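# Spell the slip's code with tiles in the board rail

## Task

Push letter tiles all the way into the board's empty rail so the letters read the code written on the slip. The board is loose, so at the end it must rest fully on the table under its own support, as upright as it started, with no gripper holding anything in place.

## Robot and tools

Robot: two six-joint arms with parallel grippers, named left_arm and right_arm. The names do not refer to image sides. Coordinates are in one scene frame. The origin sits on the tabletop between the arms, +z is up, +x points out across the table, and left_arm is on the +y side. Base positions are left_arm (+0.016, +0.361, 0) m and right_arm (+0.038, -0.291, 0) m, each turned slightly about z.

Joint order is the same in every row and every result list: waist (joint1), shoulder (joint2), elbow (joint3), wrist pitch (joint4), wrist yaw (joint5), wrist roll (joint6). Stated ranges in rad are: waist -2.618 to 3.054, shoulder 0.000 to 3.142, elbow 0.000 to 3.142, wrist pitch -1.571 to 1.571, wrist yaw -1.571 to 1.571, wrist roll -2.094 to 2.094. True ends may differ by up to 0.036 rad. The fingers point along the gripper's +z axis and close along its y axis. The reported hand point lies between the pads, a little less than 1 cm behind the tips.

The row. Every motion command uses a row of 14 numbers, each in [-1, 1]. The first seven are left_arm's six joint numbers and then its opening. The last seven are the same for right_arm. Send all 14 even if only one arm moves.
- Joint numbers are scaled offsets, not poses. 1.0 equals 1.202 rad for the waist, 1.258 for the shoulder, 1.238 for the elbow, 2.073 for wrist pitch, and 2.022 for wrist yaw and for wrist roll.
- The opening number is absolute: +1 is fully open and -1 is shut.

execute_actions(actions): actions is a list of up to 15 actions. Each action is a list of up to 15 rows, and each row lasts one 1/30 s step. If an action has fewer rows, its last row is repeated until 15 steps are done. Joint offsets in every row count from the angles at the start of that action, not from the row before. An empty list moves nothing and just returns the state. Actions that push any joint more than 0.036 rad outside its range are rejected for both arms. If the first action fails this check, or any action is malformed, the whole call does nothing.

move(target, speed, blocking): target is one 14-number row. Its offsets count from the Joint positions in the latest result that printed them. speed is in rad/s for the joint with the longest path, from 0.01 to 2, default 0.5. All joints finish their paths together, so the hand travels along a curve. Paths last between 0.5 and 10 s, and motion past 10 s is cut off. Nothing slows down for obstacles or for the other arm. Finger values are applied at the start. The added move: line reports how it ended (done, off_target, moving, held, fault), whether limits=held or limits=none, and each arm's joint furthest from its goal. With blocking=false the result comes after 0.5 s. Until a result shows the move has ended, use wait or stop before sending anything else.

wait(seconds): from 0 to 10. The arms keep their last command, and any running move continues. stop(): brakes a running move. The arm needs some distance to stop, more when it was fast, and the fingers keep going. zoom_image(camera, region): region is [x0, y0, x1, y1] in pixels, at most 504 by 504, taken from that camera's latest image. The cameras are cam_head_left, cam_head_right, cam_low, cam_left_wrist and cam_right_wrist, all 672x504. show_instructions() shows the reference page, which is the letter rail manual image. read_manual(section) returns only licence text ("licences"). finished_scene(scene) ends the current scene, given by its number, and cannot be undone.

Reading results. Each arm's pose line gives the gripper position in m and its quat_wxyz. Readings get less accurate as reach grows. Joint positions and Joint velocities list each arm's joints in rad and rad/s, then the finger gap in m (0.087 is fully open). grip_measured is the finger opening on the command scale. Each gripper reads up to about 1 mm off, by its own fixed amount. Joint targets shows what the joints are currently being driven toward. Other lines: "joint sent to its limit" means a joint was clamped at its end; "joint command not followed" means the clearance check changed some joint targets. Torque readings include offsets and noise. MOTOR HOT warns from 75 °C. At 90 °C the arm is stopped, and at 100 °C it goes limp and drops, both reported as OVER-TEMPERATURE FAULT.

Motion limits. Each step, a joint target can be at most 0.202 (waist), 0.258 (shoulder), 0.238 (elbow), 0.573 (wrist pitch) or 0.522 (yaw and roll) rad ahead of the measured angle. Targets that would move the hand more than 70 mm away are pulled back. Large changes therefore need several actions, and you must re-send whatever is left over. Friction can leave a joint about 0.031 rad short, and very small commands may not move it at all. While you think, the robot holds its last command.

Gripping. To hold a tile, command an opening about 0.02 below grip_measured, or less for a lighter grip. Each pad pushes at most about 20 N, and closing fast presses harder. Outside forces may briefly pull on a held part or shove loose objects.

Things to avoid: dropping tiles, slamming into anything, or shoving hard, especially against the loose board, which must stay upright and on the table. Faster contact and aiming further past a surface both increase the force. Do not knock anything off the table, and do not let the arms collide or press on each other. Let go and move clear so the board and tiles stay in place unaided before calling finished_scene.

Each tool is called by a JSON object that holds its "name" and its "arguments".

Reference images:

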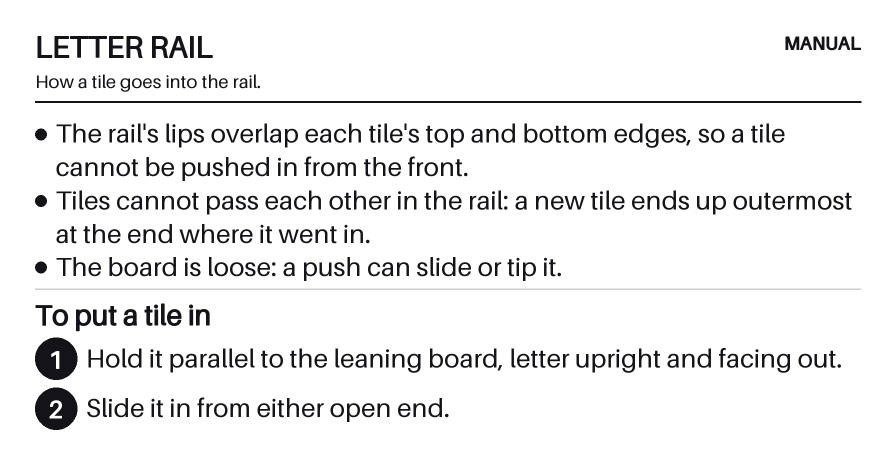

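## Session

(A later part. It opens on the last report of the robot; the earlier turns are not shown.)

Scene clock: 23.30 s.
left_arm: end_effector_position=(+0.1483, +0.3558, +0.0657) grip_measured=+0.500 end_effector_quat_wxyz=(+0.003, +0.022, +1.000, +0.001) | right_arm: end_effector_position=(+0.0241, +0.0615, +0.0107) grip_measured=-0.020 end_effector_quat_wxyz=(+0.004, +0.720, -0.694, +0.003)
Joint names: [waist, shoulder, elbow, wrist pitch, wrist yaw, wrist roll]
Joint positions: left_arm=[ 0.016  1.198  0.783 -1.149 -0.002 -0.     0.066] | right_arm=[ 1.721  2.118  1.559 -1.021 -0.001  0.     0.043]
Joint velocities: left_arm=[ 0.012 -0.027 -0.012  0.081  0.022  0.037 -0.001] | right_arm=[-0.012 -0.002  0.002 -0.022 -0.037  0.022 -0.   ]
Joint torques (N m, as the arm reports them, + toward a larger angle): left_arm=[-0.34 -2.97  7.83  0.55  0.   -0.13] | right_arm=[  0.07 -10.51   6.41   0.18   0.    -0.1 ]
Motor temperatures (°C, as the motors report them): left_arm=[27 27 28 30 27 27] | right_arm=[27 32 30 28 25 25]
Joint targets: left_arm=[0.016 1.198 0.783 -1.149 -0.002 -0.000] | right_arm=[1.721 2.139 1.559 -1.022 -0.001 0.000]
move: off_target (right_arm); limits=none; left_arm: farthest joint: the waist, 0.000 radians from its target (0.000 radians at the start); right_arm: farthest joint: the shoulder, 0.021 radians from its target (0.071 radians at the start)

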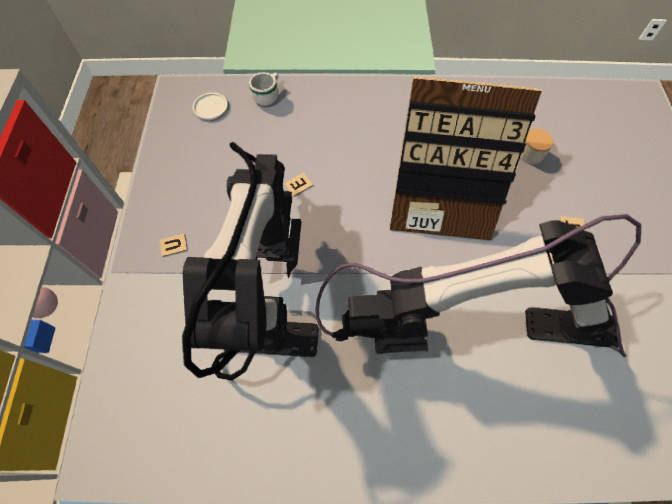

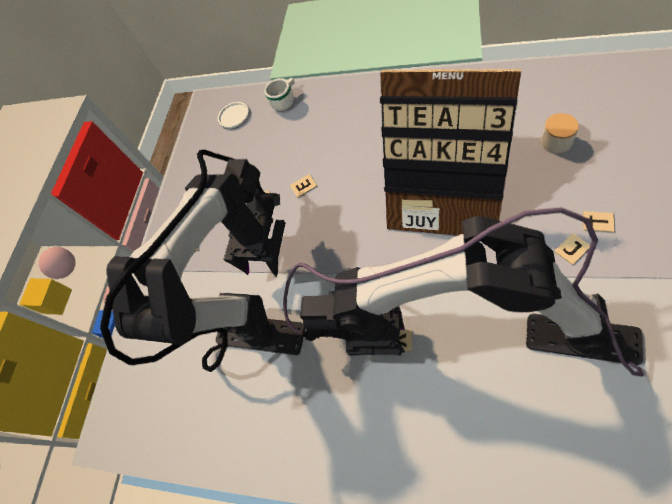

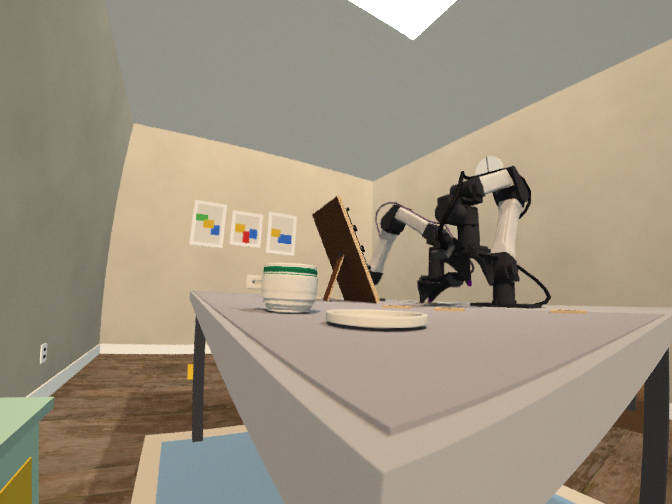

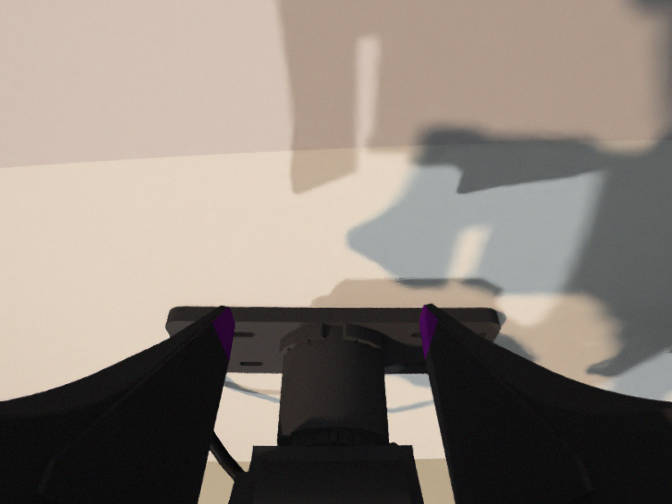

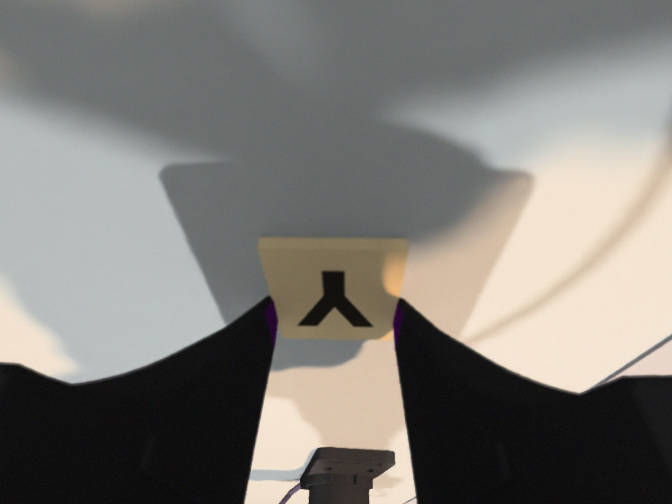

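{"name": "execute_actions", "arguments": {"actions": [[[0,0,0,0,0,0,0.5,0,0.024,0,0,0,0,-0.08]],[[0,0,0,0,0,0,0.5,0,0,0,0,0,0,0.1],[0,0,0,0,0,0,0.5,0,0,0,0,0,0,0.3],[0,0,0,0,0,0,0.5,0,0,0,0,0,0,0.5]]]}}

{"name": "move", "arguments": {"target": [-0.3,0,0,0,0,0,0.5,-0.5,-0.86,-0.64,-0.14,0,0,0.5], "speed": 1.0}}

{"name": "move", "arguments": {"target": [-0.965,0,0,0,0,0,0.5,-1,0,0,0,0,0.338,0.5], "speed": 1.2}}

{"name": "move", "arguments": {"target": [0,0.5,0.373,0.12,0,0,0.5,0,0.27,0,0.2,0,0,0.5], "speed": 0.9}}

Scene clock: 24.53 s.
left_arm: end_effector_position=(+0.1483, +0.3558, +0.0657) grip_measured=+0.500 end_effector_quat_wxyz=(+0.003, +0.022, +1.000, +0.001) | right_arm: end_effector_position=(+0.0241, +0.0615, +0.0107) grip_measured=+0.500 end_effector_quat_wxyz=(+0.004, +0.720, -0.694, +0.003)
Joint names: [waist, shoulder, elbow, wrist pitch, wrist yaw, wrist roll]
Joint positions: left_arm=[ 0.016  1.198  0.783 -1.149 -0.002 -0.     0.066] | right_arm=[ 1.721  2.118  1.559 -1.021 -0.001  0.     0.066]
Joint velocities: left_arm=[-0.017 -0.002  0.007 -0.081 -0.022  0.066  0.   ] | right_arm=[-0.002  0.012  0.002  0.022 -0.007 -0.037 -0.001]
Joint torques (N m, as the arm reports them, + toward a larger angle): left_arm=[-0.33 -2.98  7.79  0.55  0.   -0.14] | right_arm=[ -0.01 -12.58   6.49   0.18   0.    -0.15]
Motor temperatures (°C, as the motors report them): left_arm=[27 27 28 30 27 27] | right_arm=[27 32 30 28 25 25]
Joint targets: left_arm=[0.016 1.198 0.783 -1.149 -0.002 -0.000] | right_arm=[1.721 2.118 1.559 -1.021 -0.001 0.000]

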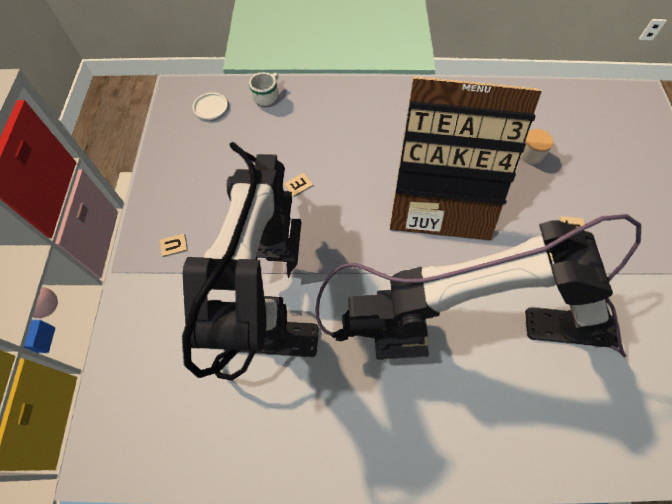

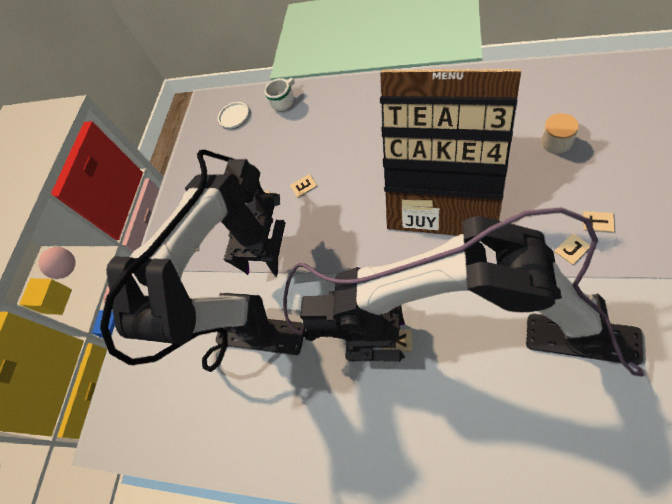

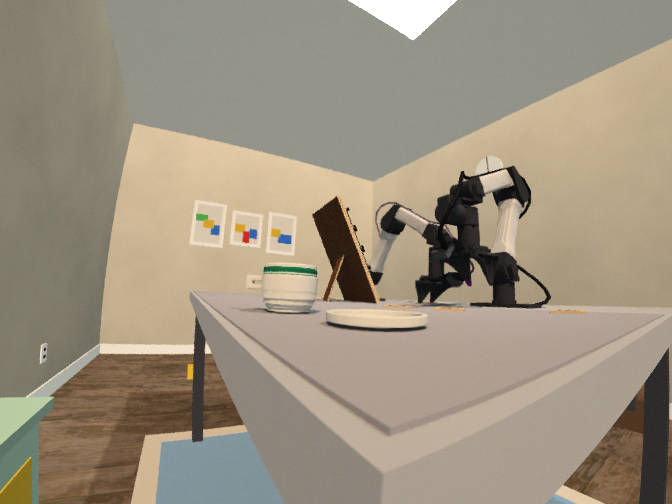

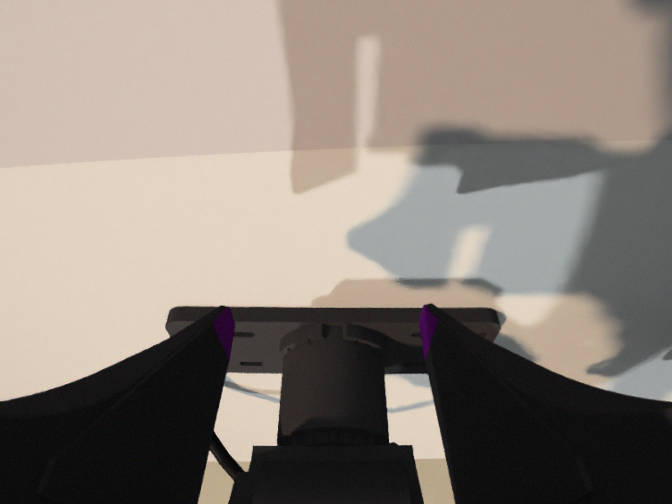

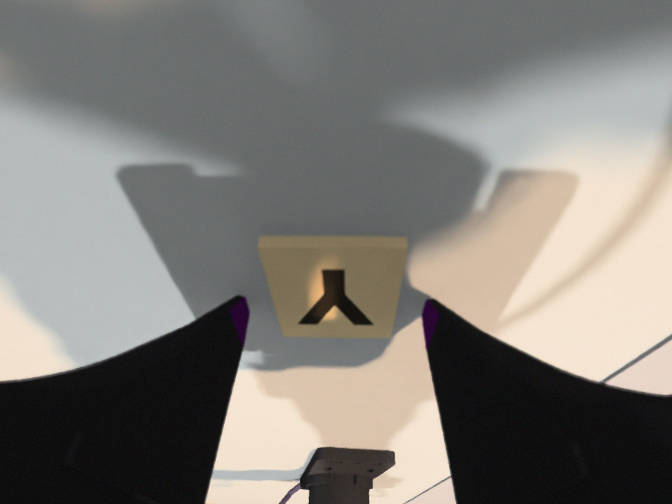

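Scene clock: 26.13 s.
left_arm: end_effector_position=(+0.1383, +0.3108, +0.0657) grip_measured=+0.500 end_effector_quat_wxyz=(+0.004, +0.196, +0.981, +0.000) | right_arm: end_effector_position=(+0.0905, -0.2050, +0.0865) grip_measured=+0.500 end_effector_quat_wxyz=(+0.002, -0.487, +0.873, +0.002)
Joint names: [waist, shoulder, elbow, wrist pitch, wrist yaw, wrist roll]
Joint positions: left_arm=[-0.334  1.198  0.783 -1.149 -0.002 -0.     0.066] | right_arm=[ 1.13   1.051  0.786 -1.299 -0.001  0.     0.066]
Joint velocities: left_arm=[ 0.022 -0.002 -0.002 -0.051 -0.095 -0.022  0.001] | right_arm=[ 0.007 -0.012  0.002 -0.007  0.051 -0.051 -0.001]
Joint torques (N m, as the arm reports them, + toward a larger angle): left_arm=[-1.13 -2.98  7.8   0.55  0.   -0.14] | right_arm=[-1.03 -3.02  5.34  0.16 -0.01 -0.04]
Motor temperatures (°C, as the motors report them): left_arm=[27 27 28 30 27 27] | right_arm=[27 32 30 28 25 25]
Joint targets: left_arm=[-0.345 1.198 0.783 -1.149 -0.002 -0.000] | right_arm=[1.120 1.036 0.766 -1.312 -0.001 0.000]
move: done; limits=none; left_arm: farthest joint: the waist, 0.010 radians from its target (0.360 radians at the start); right_arm: farthest joint: the elbow, 0.019 radians from its target (0.792 radians at the start)

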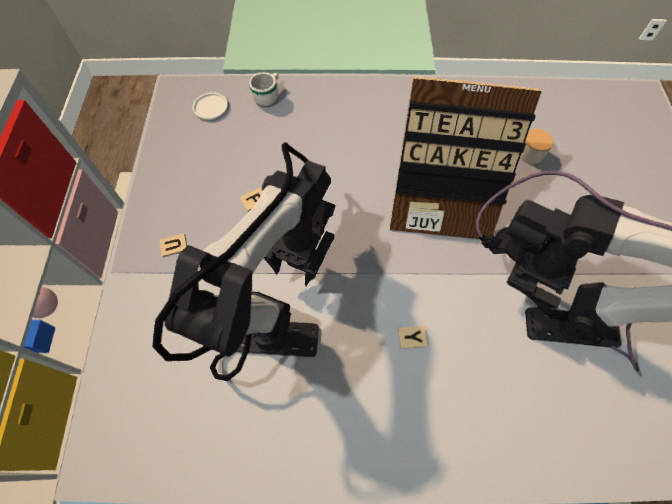

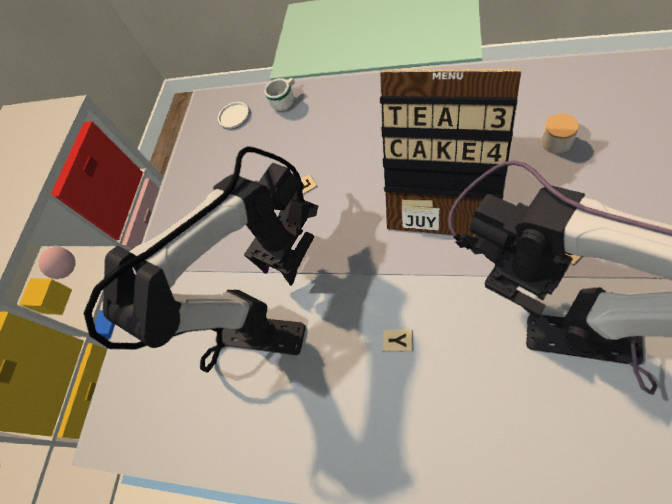

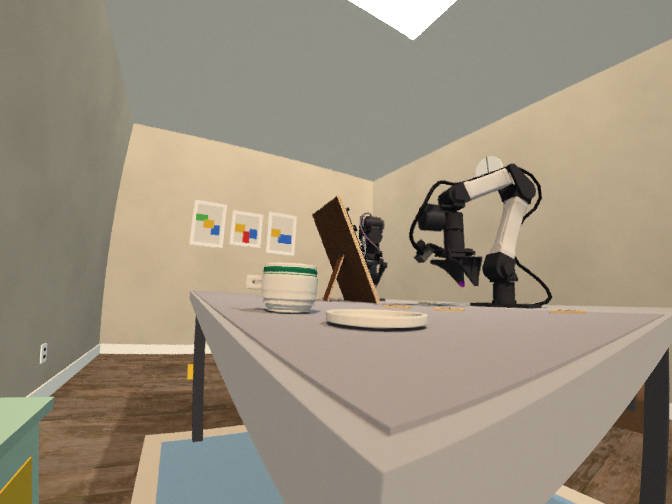

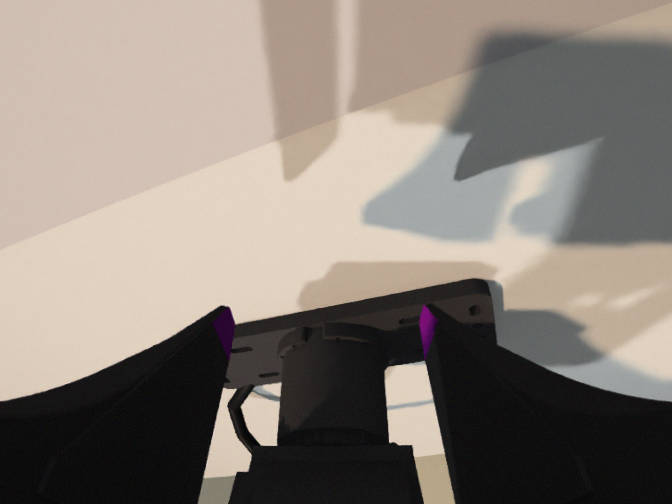

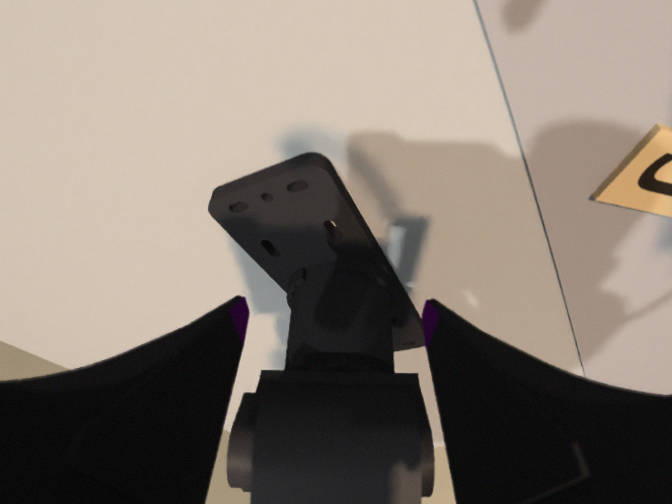

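Scene clock: 28.07 s.
left_arm: end_effector_position=(+0.0200, +0.2291, +0.0657) grip_measured=+0.500 end_effector_quat_wxyz=(+0.003, +0.697, +0.717, -0.002) | right_arm: end_effector_position=(+0.1505, -0.2845, +0.0866) grip_measured=+0.500 end_effector_quat_wxyz=(+0.003, +0.411, +0.911, +0.001)
Joint names: [waist, shoulder, elbow, wrist pitch, wrist yaw, wrist roll]
Joint positions: left_arm=[-1.484  1.198  0.783 -1.149 -0.002 -0.     0.066] | right_arm=[-0.063  1.051  0.786 -1.299  0.     0.673  0.066]
Joint velocities: left_arm=[ 0.017 -0.027 -0.002  0.007  0.051  0.007  0.001] | right_arm=[-0.002  0.002 -0.012  0.022 -0.081  0.051  0.   ]
Joint torques (N m, as the arm reports them, + toward a larger angle): left_arm=[-1.1  -2.97  7.78  0.54  0.01 -0.14] | right_arm=[-0.87 -1.96  6.72  0.27  0.03  0.04]
Motor temperatures (°C, as the motors report them): left_arm=[27 27 28 30 27 27] | right_arm=[27 32 30 28 25 25]
Joint targets: left_arm=[-1.494 1.198 0.783 -1.149 -0.001 -0.000] | right_arm=[-0.072 1.051 0.786 -1.299 -0.000 0.684]
move: done; limits=none; left_arm: farthest joint: the waist, 0.010 radians from its target (1.160 radians at the start); right_arm: farthest joint: the wrist roll, 0.010 radians from its target (0.683 radians at the start)

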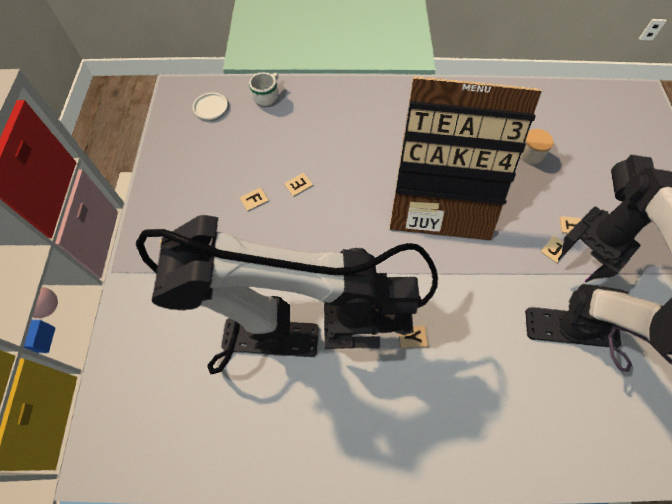

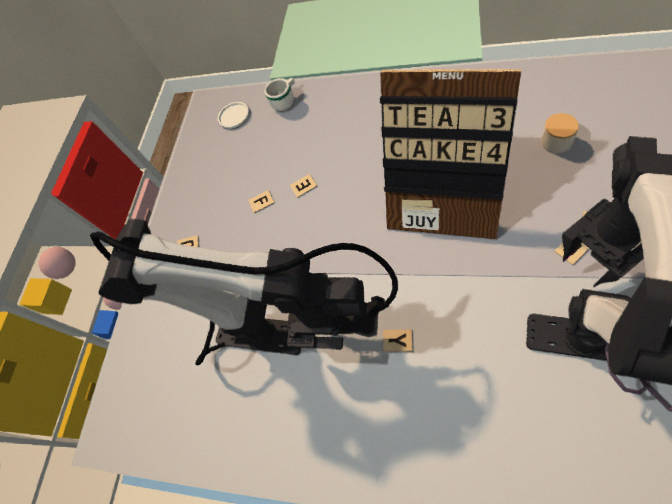

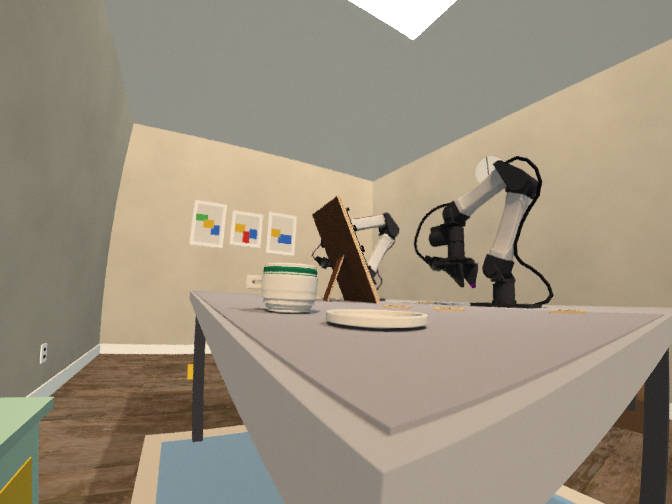

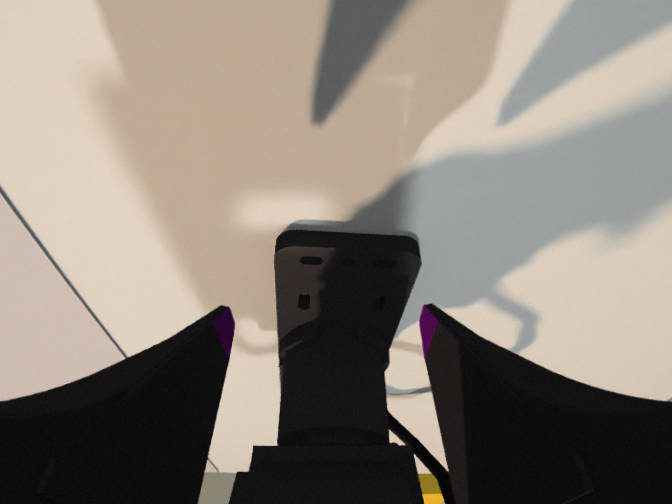

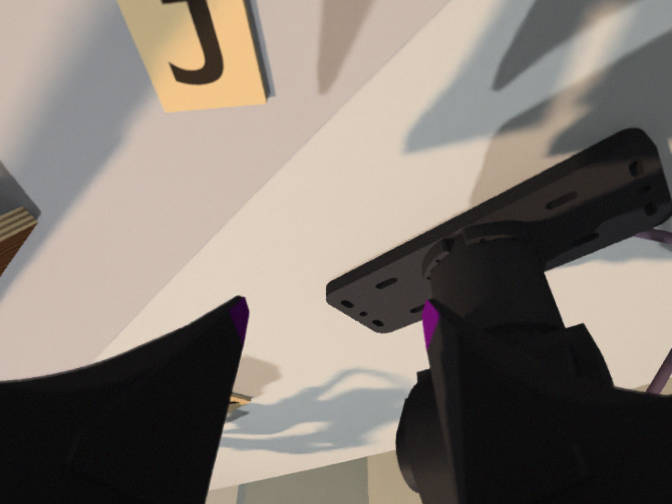

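Scene clock: 29.60 s.
left_arm: end_effector_position=(+0.0244, +0.0629, +0.0324) grip_measured=+0.500 end_effector_quat_wxyz=(+0.029, +0.697, +0.716, -0.027) | right_arm: end_effector_position=(+0.2351, -0.2994, +0.0352) grip_measured=+0.500 end_effector_quat_wxyz=(+0.045, +0.411, +0.910, +0.011)
Joint names: [waist, shoulder, elbow, wrist pitch, wrist yaw, wrist roll]
Joint positions: left_arm=[-1.484  1.812  1.226 -0.906 -0.002 -0.     0.066] | right_arm=[-0.063  1.372  0.786 -0.891  0.     0.673  0.066]
Joint velocities: left_arm=[ 0.007  0.002 -0.007 -0.037 -0.022 -0.022 -0.   ] | right_arm=[-0.012  0.002 -0.012 -0.022 -0.037  0.051  0.001]
Joint torques (N m, as the arm reports them, + toward a larger angle): left_arm=[-0.32 -7.7   9.5   0.75  0.   -0.14] | right_arm=[ 0.01 -3.37  6.65  0.47  0.07 -0.11]
Motor temperatures (°C, as the motors report them): left_arm=[27 27 29 30 27 27] | right_arm=[27 32 30 28 25 25]
Joint targets: left_arm=[-1.484 1.827 1.245 -0.900 -0.002 -0.000] | right_arm=[-0.063 1.391 0.786 -0.885 0.000 0.673]
move: done; limits=none; left_arm: farthest joint: the elbow, 0.018 radians from its target (0.462 radians at the start); right_arm: farthest joint: the shoulder, 0.018 radians from its target (0.340 radians at the start)

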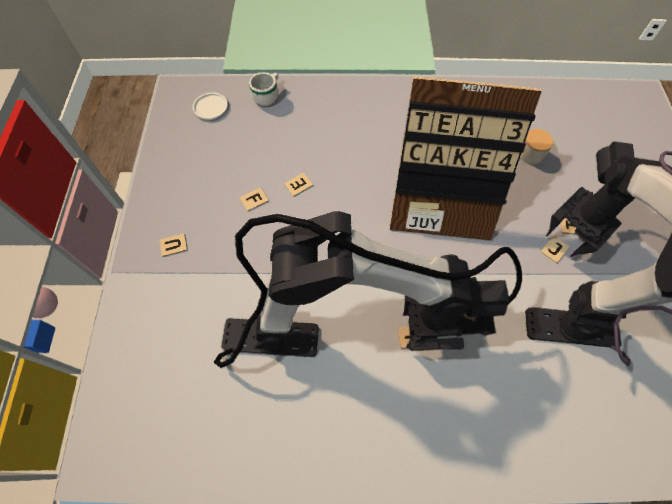

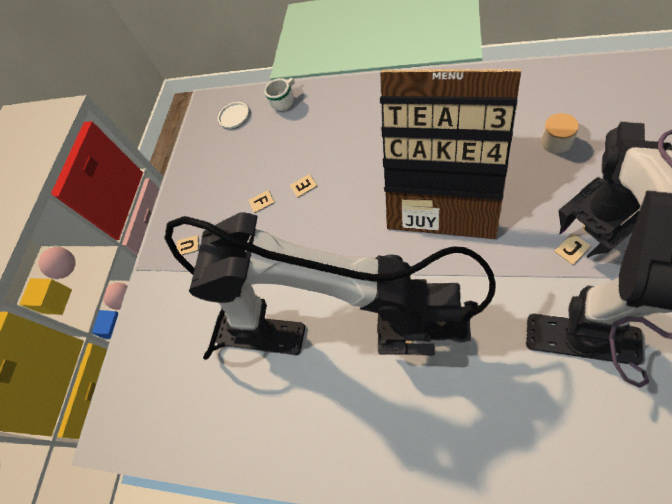

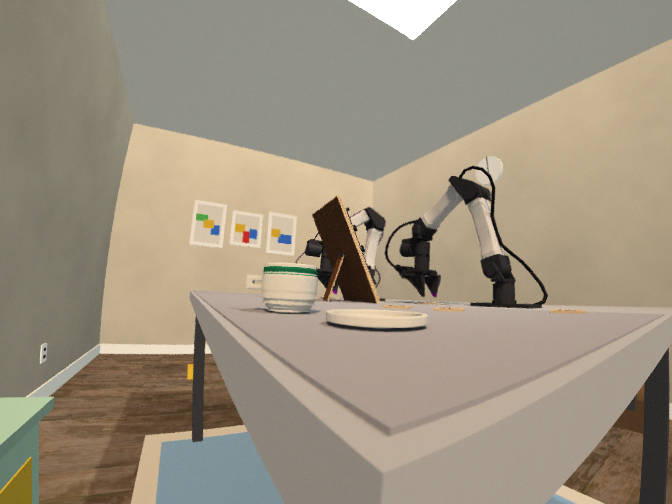

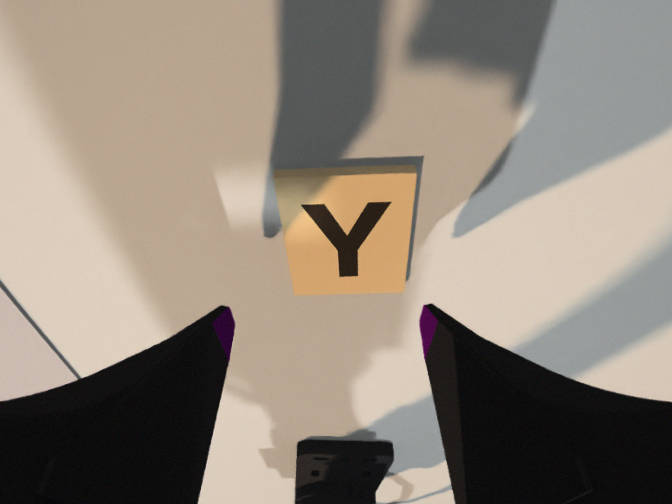

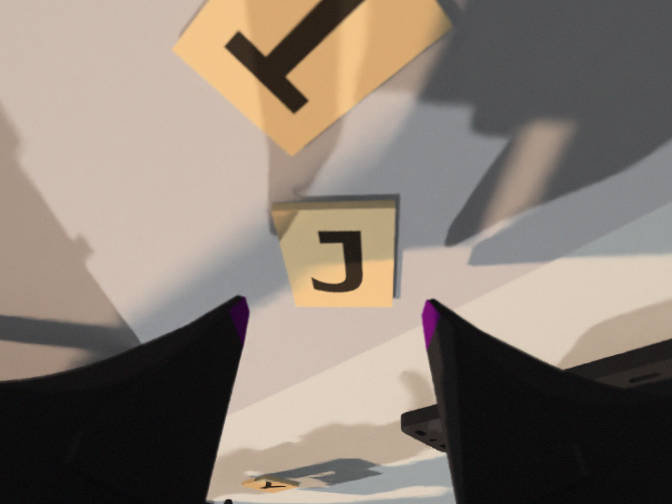

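{"name": "move", "arguments": {"target": [-0.027,0.134,0.085,-0.016,0,-0.012,0.5,0,0.122,0,0.02,0,0,0.5], "speed": 0.2}}

Scene clock: 31.03 s.
left_arm: end_effector_position=(+0.0170, +0.0528, +0.0080) grip_measured=+0.500 end_effector_quat_wxyz=(-0.001, +0.699, +0.715, +0.003) | right_arm: end_effector_position=(+0.2317, -0.2988, +0.0112) grip_measured=+0.500 end_effector_quat_wxyz=(-0.003, +0.411, +0.911, -0.001)
Joint names: [waist, shoulder, elbow, wrist pitch, wrist yaw, wrist roll]
Joint positions: left_arm=[-1.507  1.961  1.311 -0.927 -0.002 -0.019  0.066] | right_arm=[-0.063  1.506  0.786 -0.857  0.     0.673  0.066]
Joint velocities: left_arm=[ 0.007 -0.017 -0.012 -0.022 -0.007 -0.051 -0.001] | right_arm=[-0.007 -0.007  0.007  0.007  0.022 -0.066  0.   ]
Joint torques (N m, as the arm reports them, + toward a larger angle): left_arm=[-1.05 -8.41  9.32  0.4  -0.01 -0.22] | right_arm=[-0.03 -4.02  5.92  0.33  0.05 -0.09]
Motor temperatures (°C, as the motors report them): left_arm=[27 27 29 30 27 27] | right_arm=[27 32 31 28 25 25]
Joint targets: left_arm=[-1.517 1.981 1.331 -0.939 -0.002 -0.024] | right_arm=[-0.063 1.526 0.786 -0.850 0.000 0.673]
move: done; limits=none; left_arm: farthest joint: the shoulder, 0.020 radians from its target (0.169 radians at the start); right_arm: farthest joint: the shoulder, 0.020 radians from its target (0.153 radians at the start)

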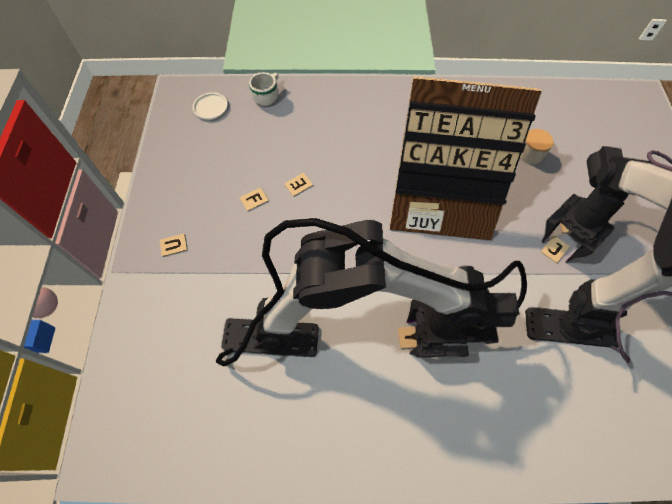

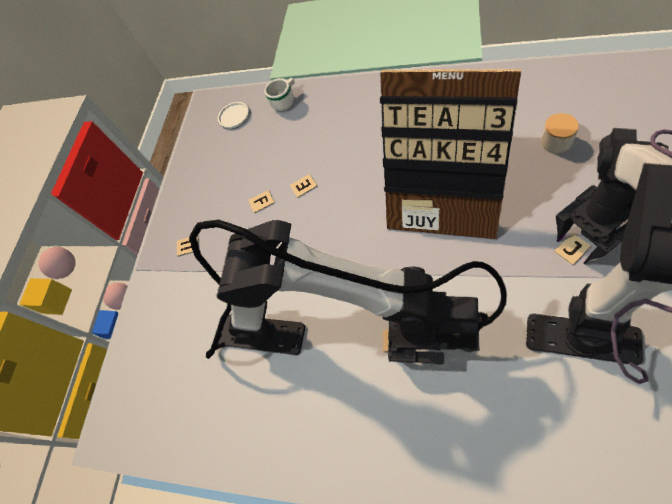

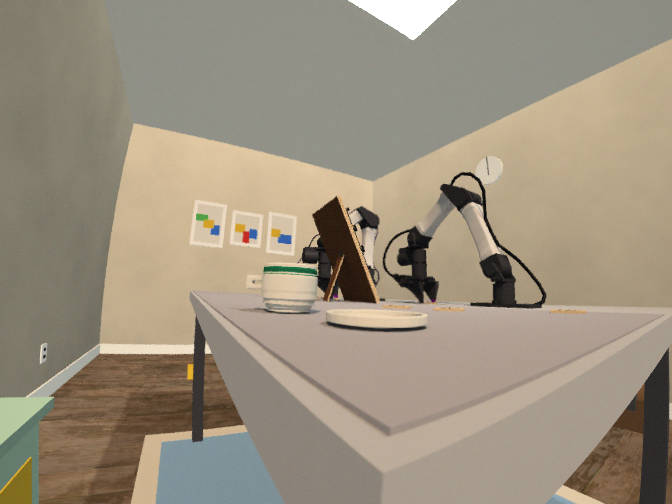

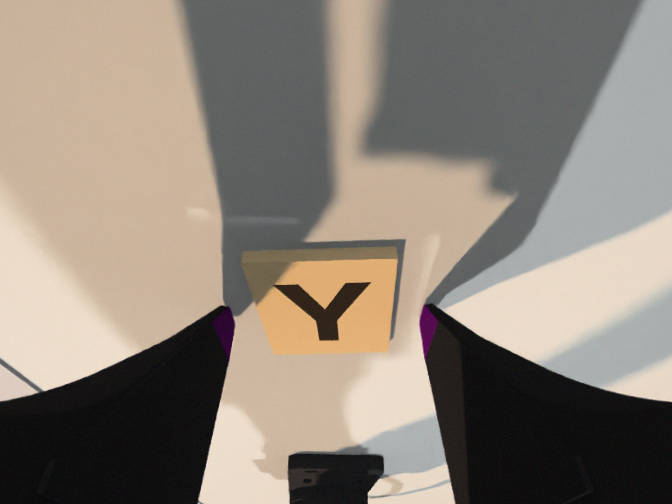

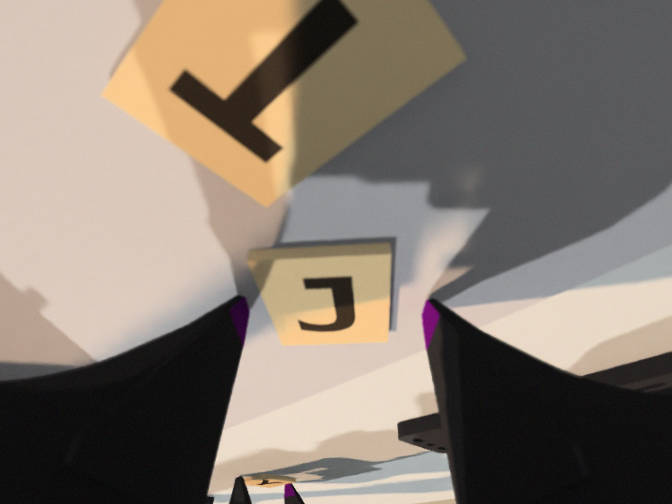

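{"name": "execute_actions", "arguments": {"actions": [[[0,0.024,0,0,0,-0.02,0.5,0,0.028,0,0,0,-0.03,0.5]],[[0,0,0,0,0,0,0.4,0,0,0,0,0,0,0.4],[0,0,0,0,0,0,0.3,0,0,0,0,0,0,0.3],[0,0,0,0,0,0,0.2,0,0,0,0,0,0,0.2],[0,0,0,0,0,0,0.14,0,0,0,0,0,0,0.14],[0,0,0,0,0,0,0.08,0,0,0,0,0,0,0.08],[0,0,0,0,0,0,0.03,0,0,0,0,0,0,0.03],[0,0,0,0,0,0,-0.02,0,0,0,0,0,0,-0.02],[0,0,0,0,0,0,-0.08,0,0,0,0,0,0,-0.08]]]}}

Scene clock: 32.17 s.
left_arm: end_effector_position=(+0.0156, +0.0528, +0.0080) grip_measured=-0.013 end_effector_quat_wxyz=(-0.001, +0.687, +0.727, +0.003) | right_arm: end_effector_position=(+0.2331, -0.2991, +0.0103) grip_measured=-0.019 end_effector_quat_wxyz=(-0.001, +0.391, +0.920, +0.004)
Joint names: [waist, shoulder, elbow, wrist pitch, wrist yaw, wrist roll]
Joint positions: left_arm=[-1.507  1.961  1.311 -0.927 -0.002 -0.053  0.043] | right_arm=[-0.063  1.511  0.787 -0.846 -0.008  0.629  0.043]
Joint velocities: left_arm=[-0.017  0.007  0.002 -0.037  0.007  0.037  0.   ] | right_arm=[ 0.007 -0.012  0.002 -0.022 -0.037  0.022  0.   ]
Joint torques (N m, as the arm reports them, + toward a larger angle): left_arm=[ -0.34 -10.04   7.33   0.51  -0.01  -0.15] | right_arm=[ 0.11 -5.93  5.85  0.2   0.09 -0.07]
Motor temperatures (°C, as the motors report them): left_arm=[27 28 29 29 27 27] | right_arm=[27 32 31 28 25 25]
Joint targets: left_arm=[-1.507 1.961 1.311 -0.927 -0.002 -0.053] | right_arm=[-0.063 1.511 0.787 -0.850 -0.002 0.629]

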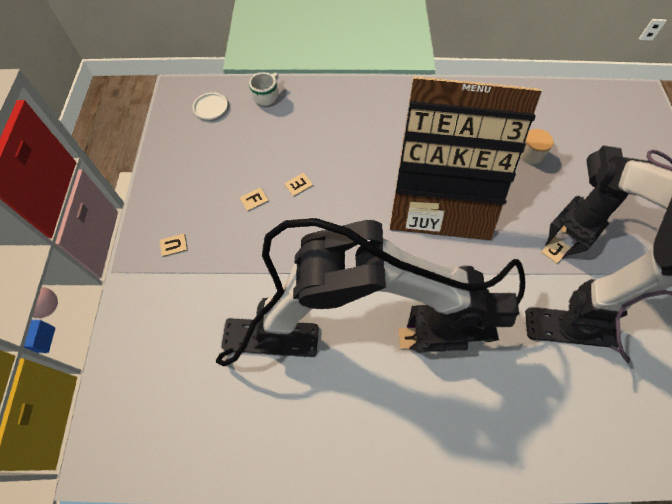

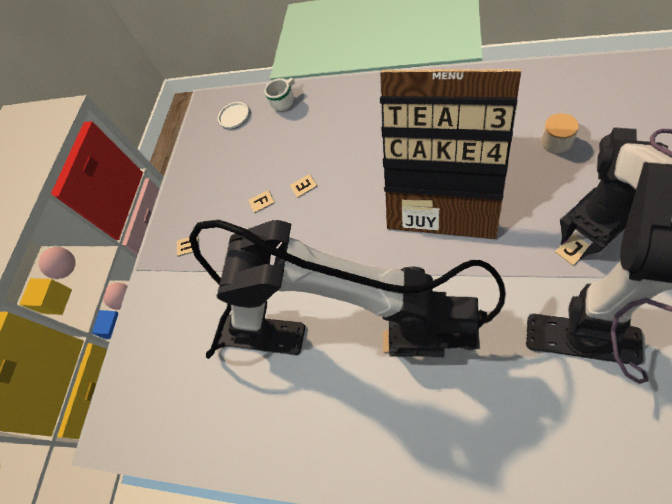

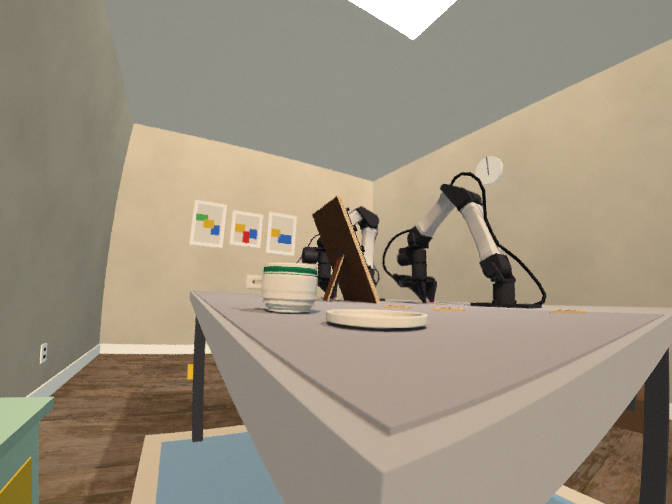

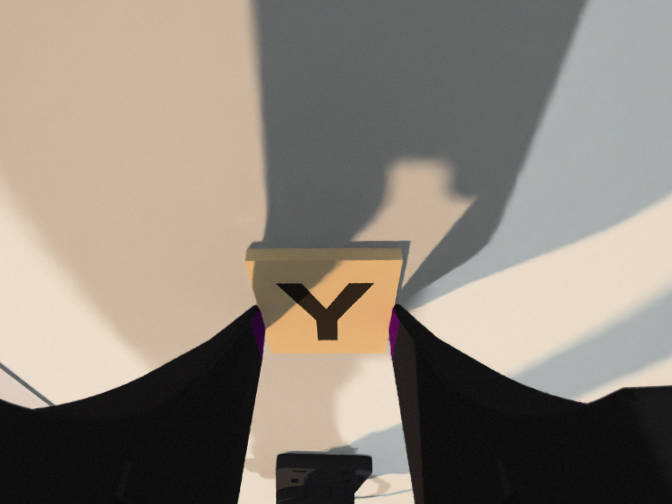

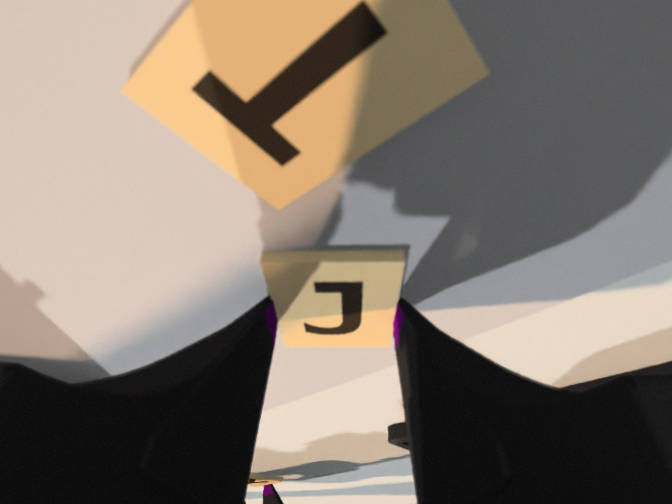

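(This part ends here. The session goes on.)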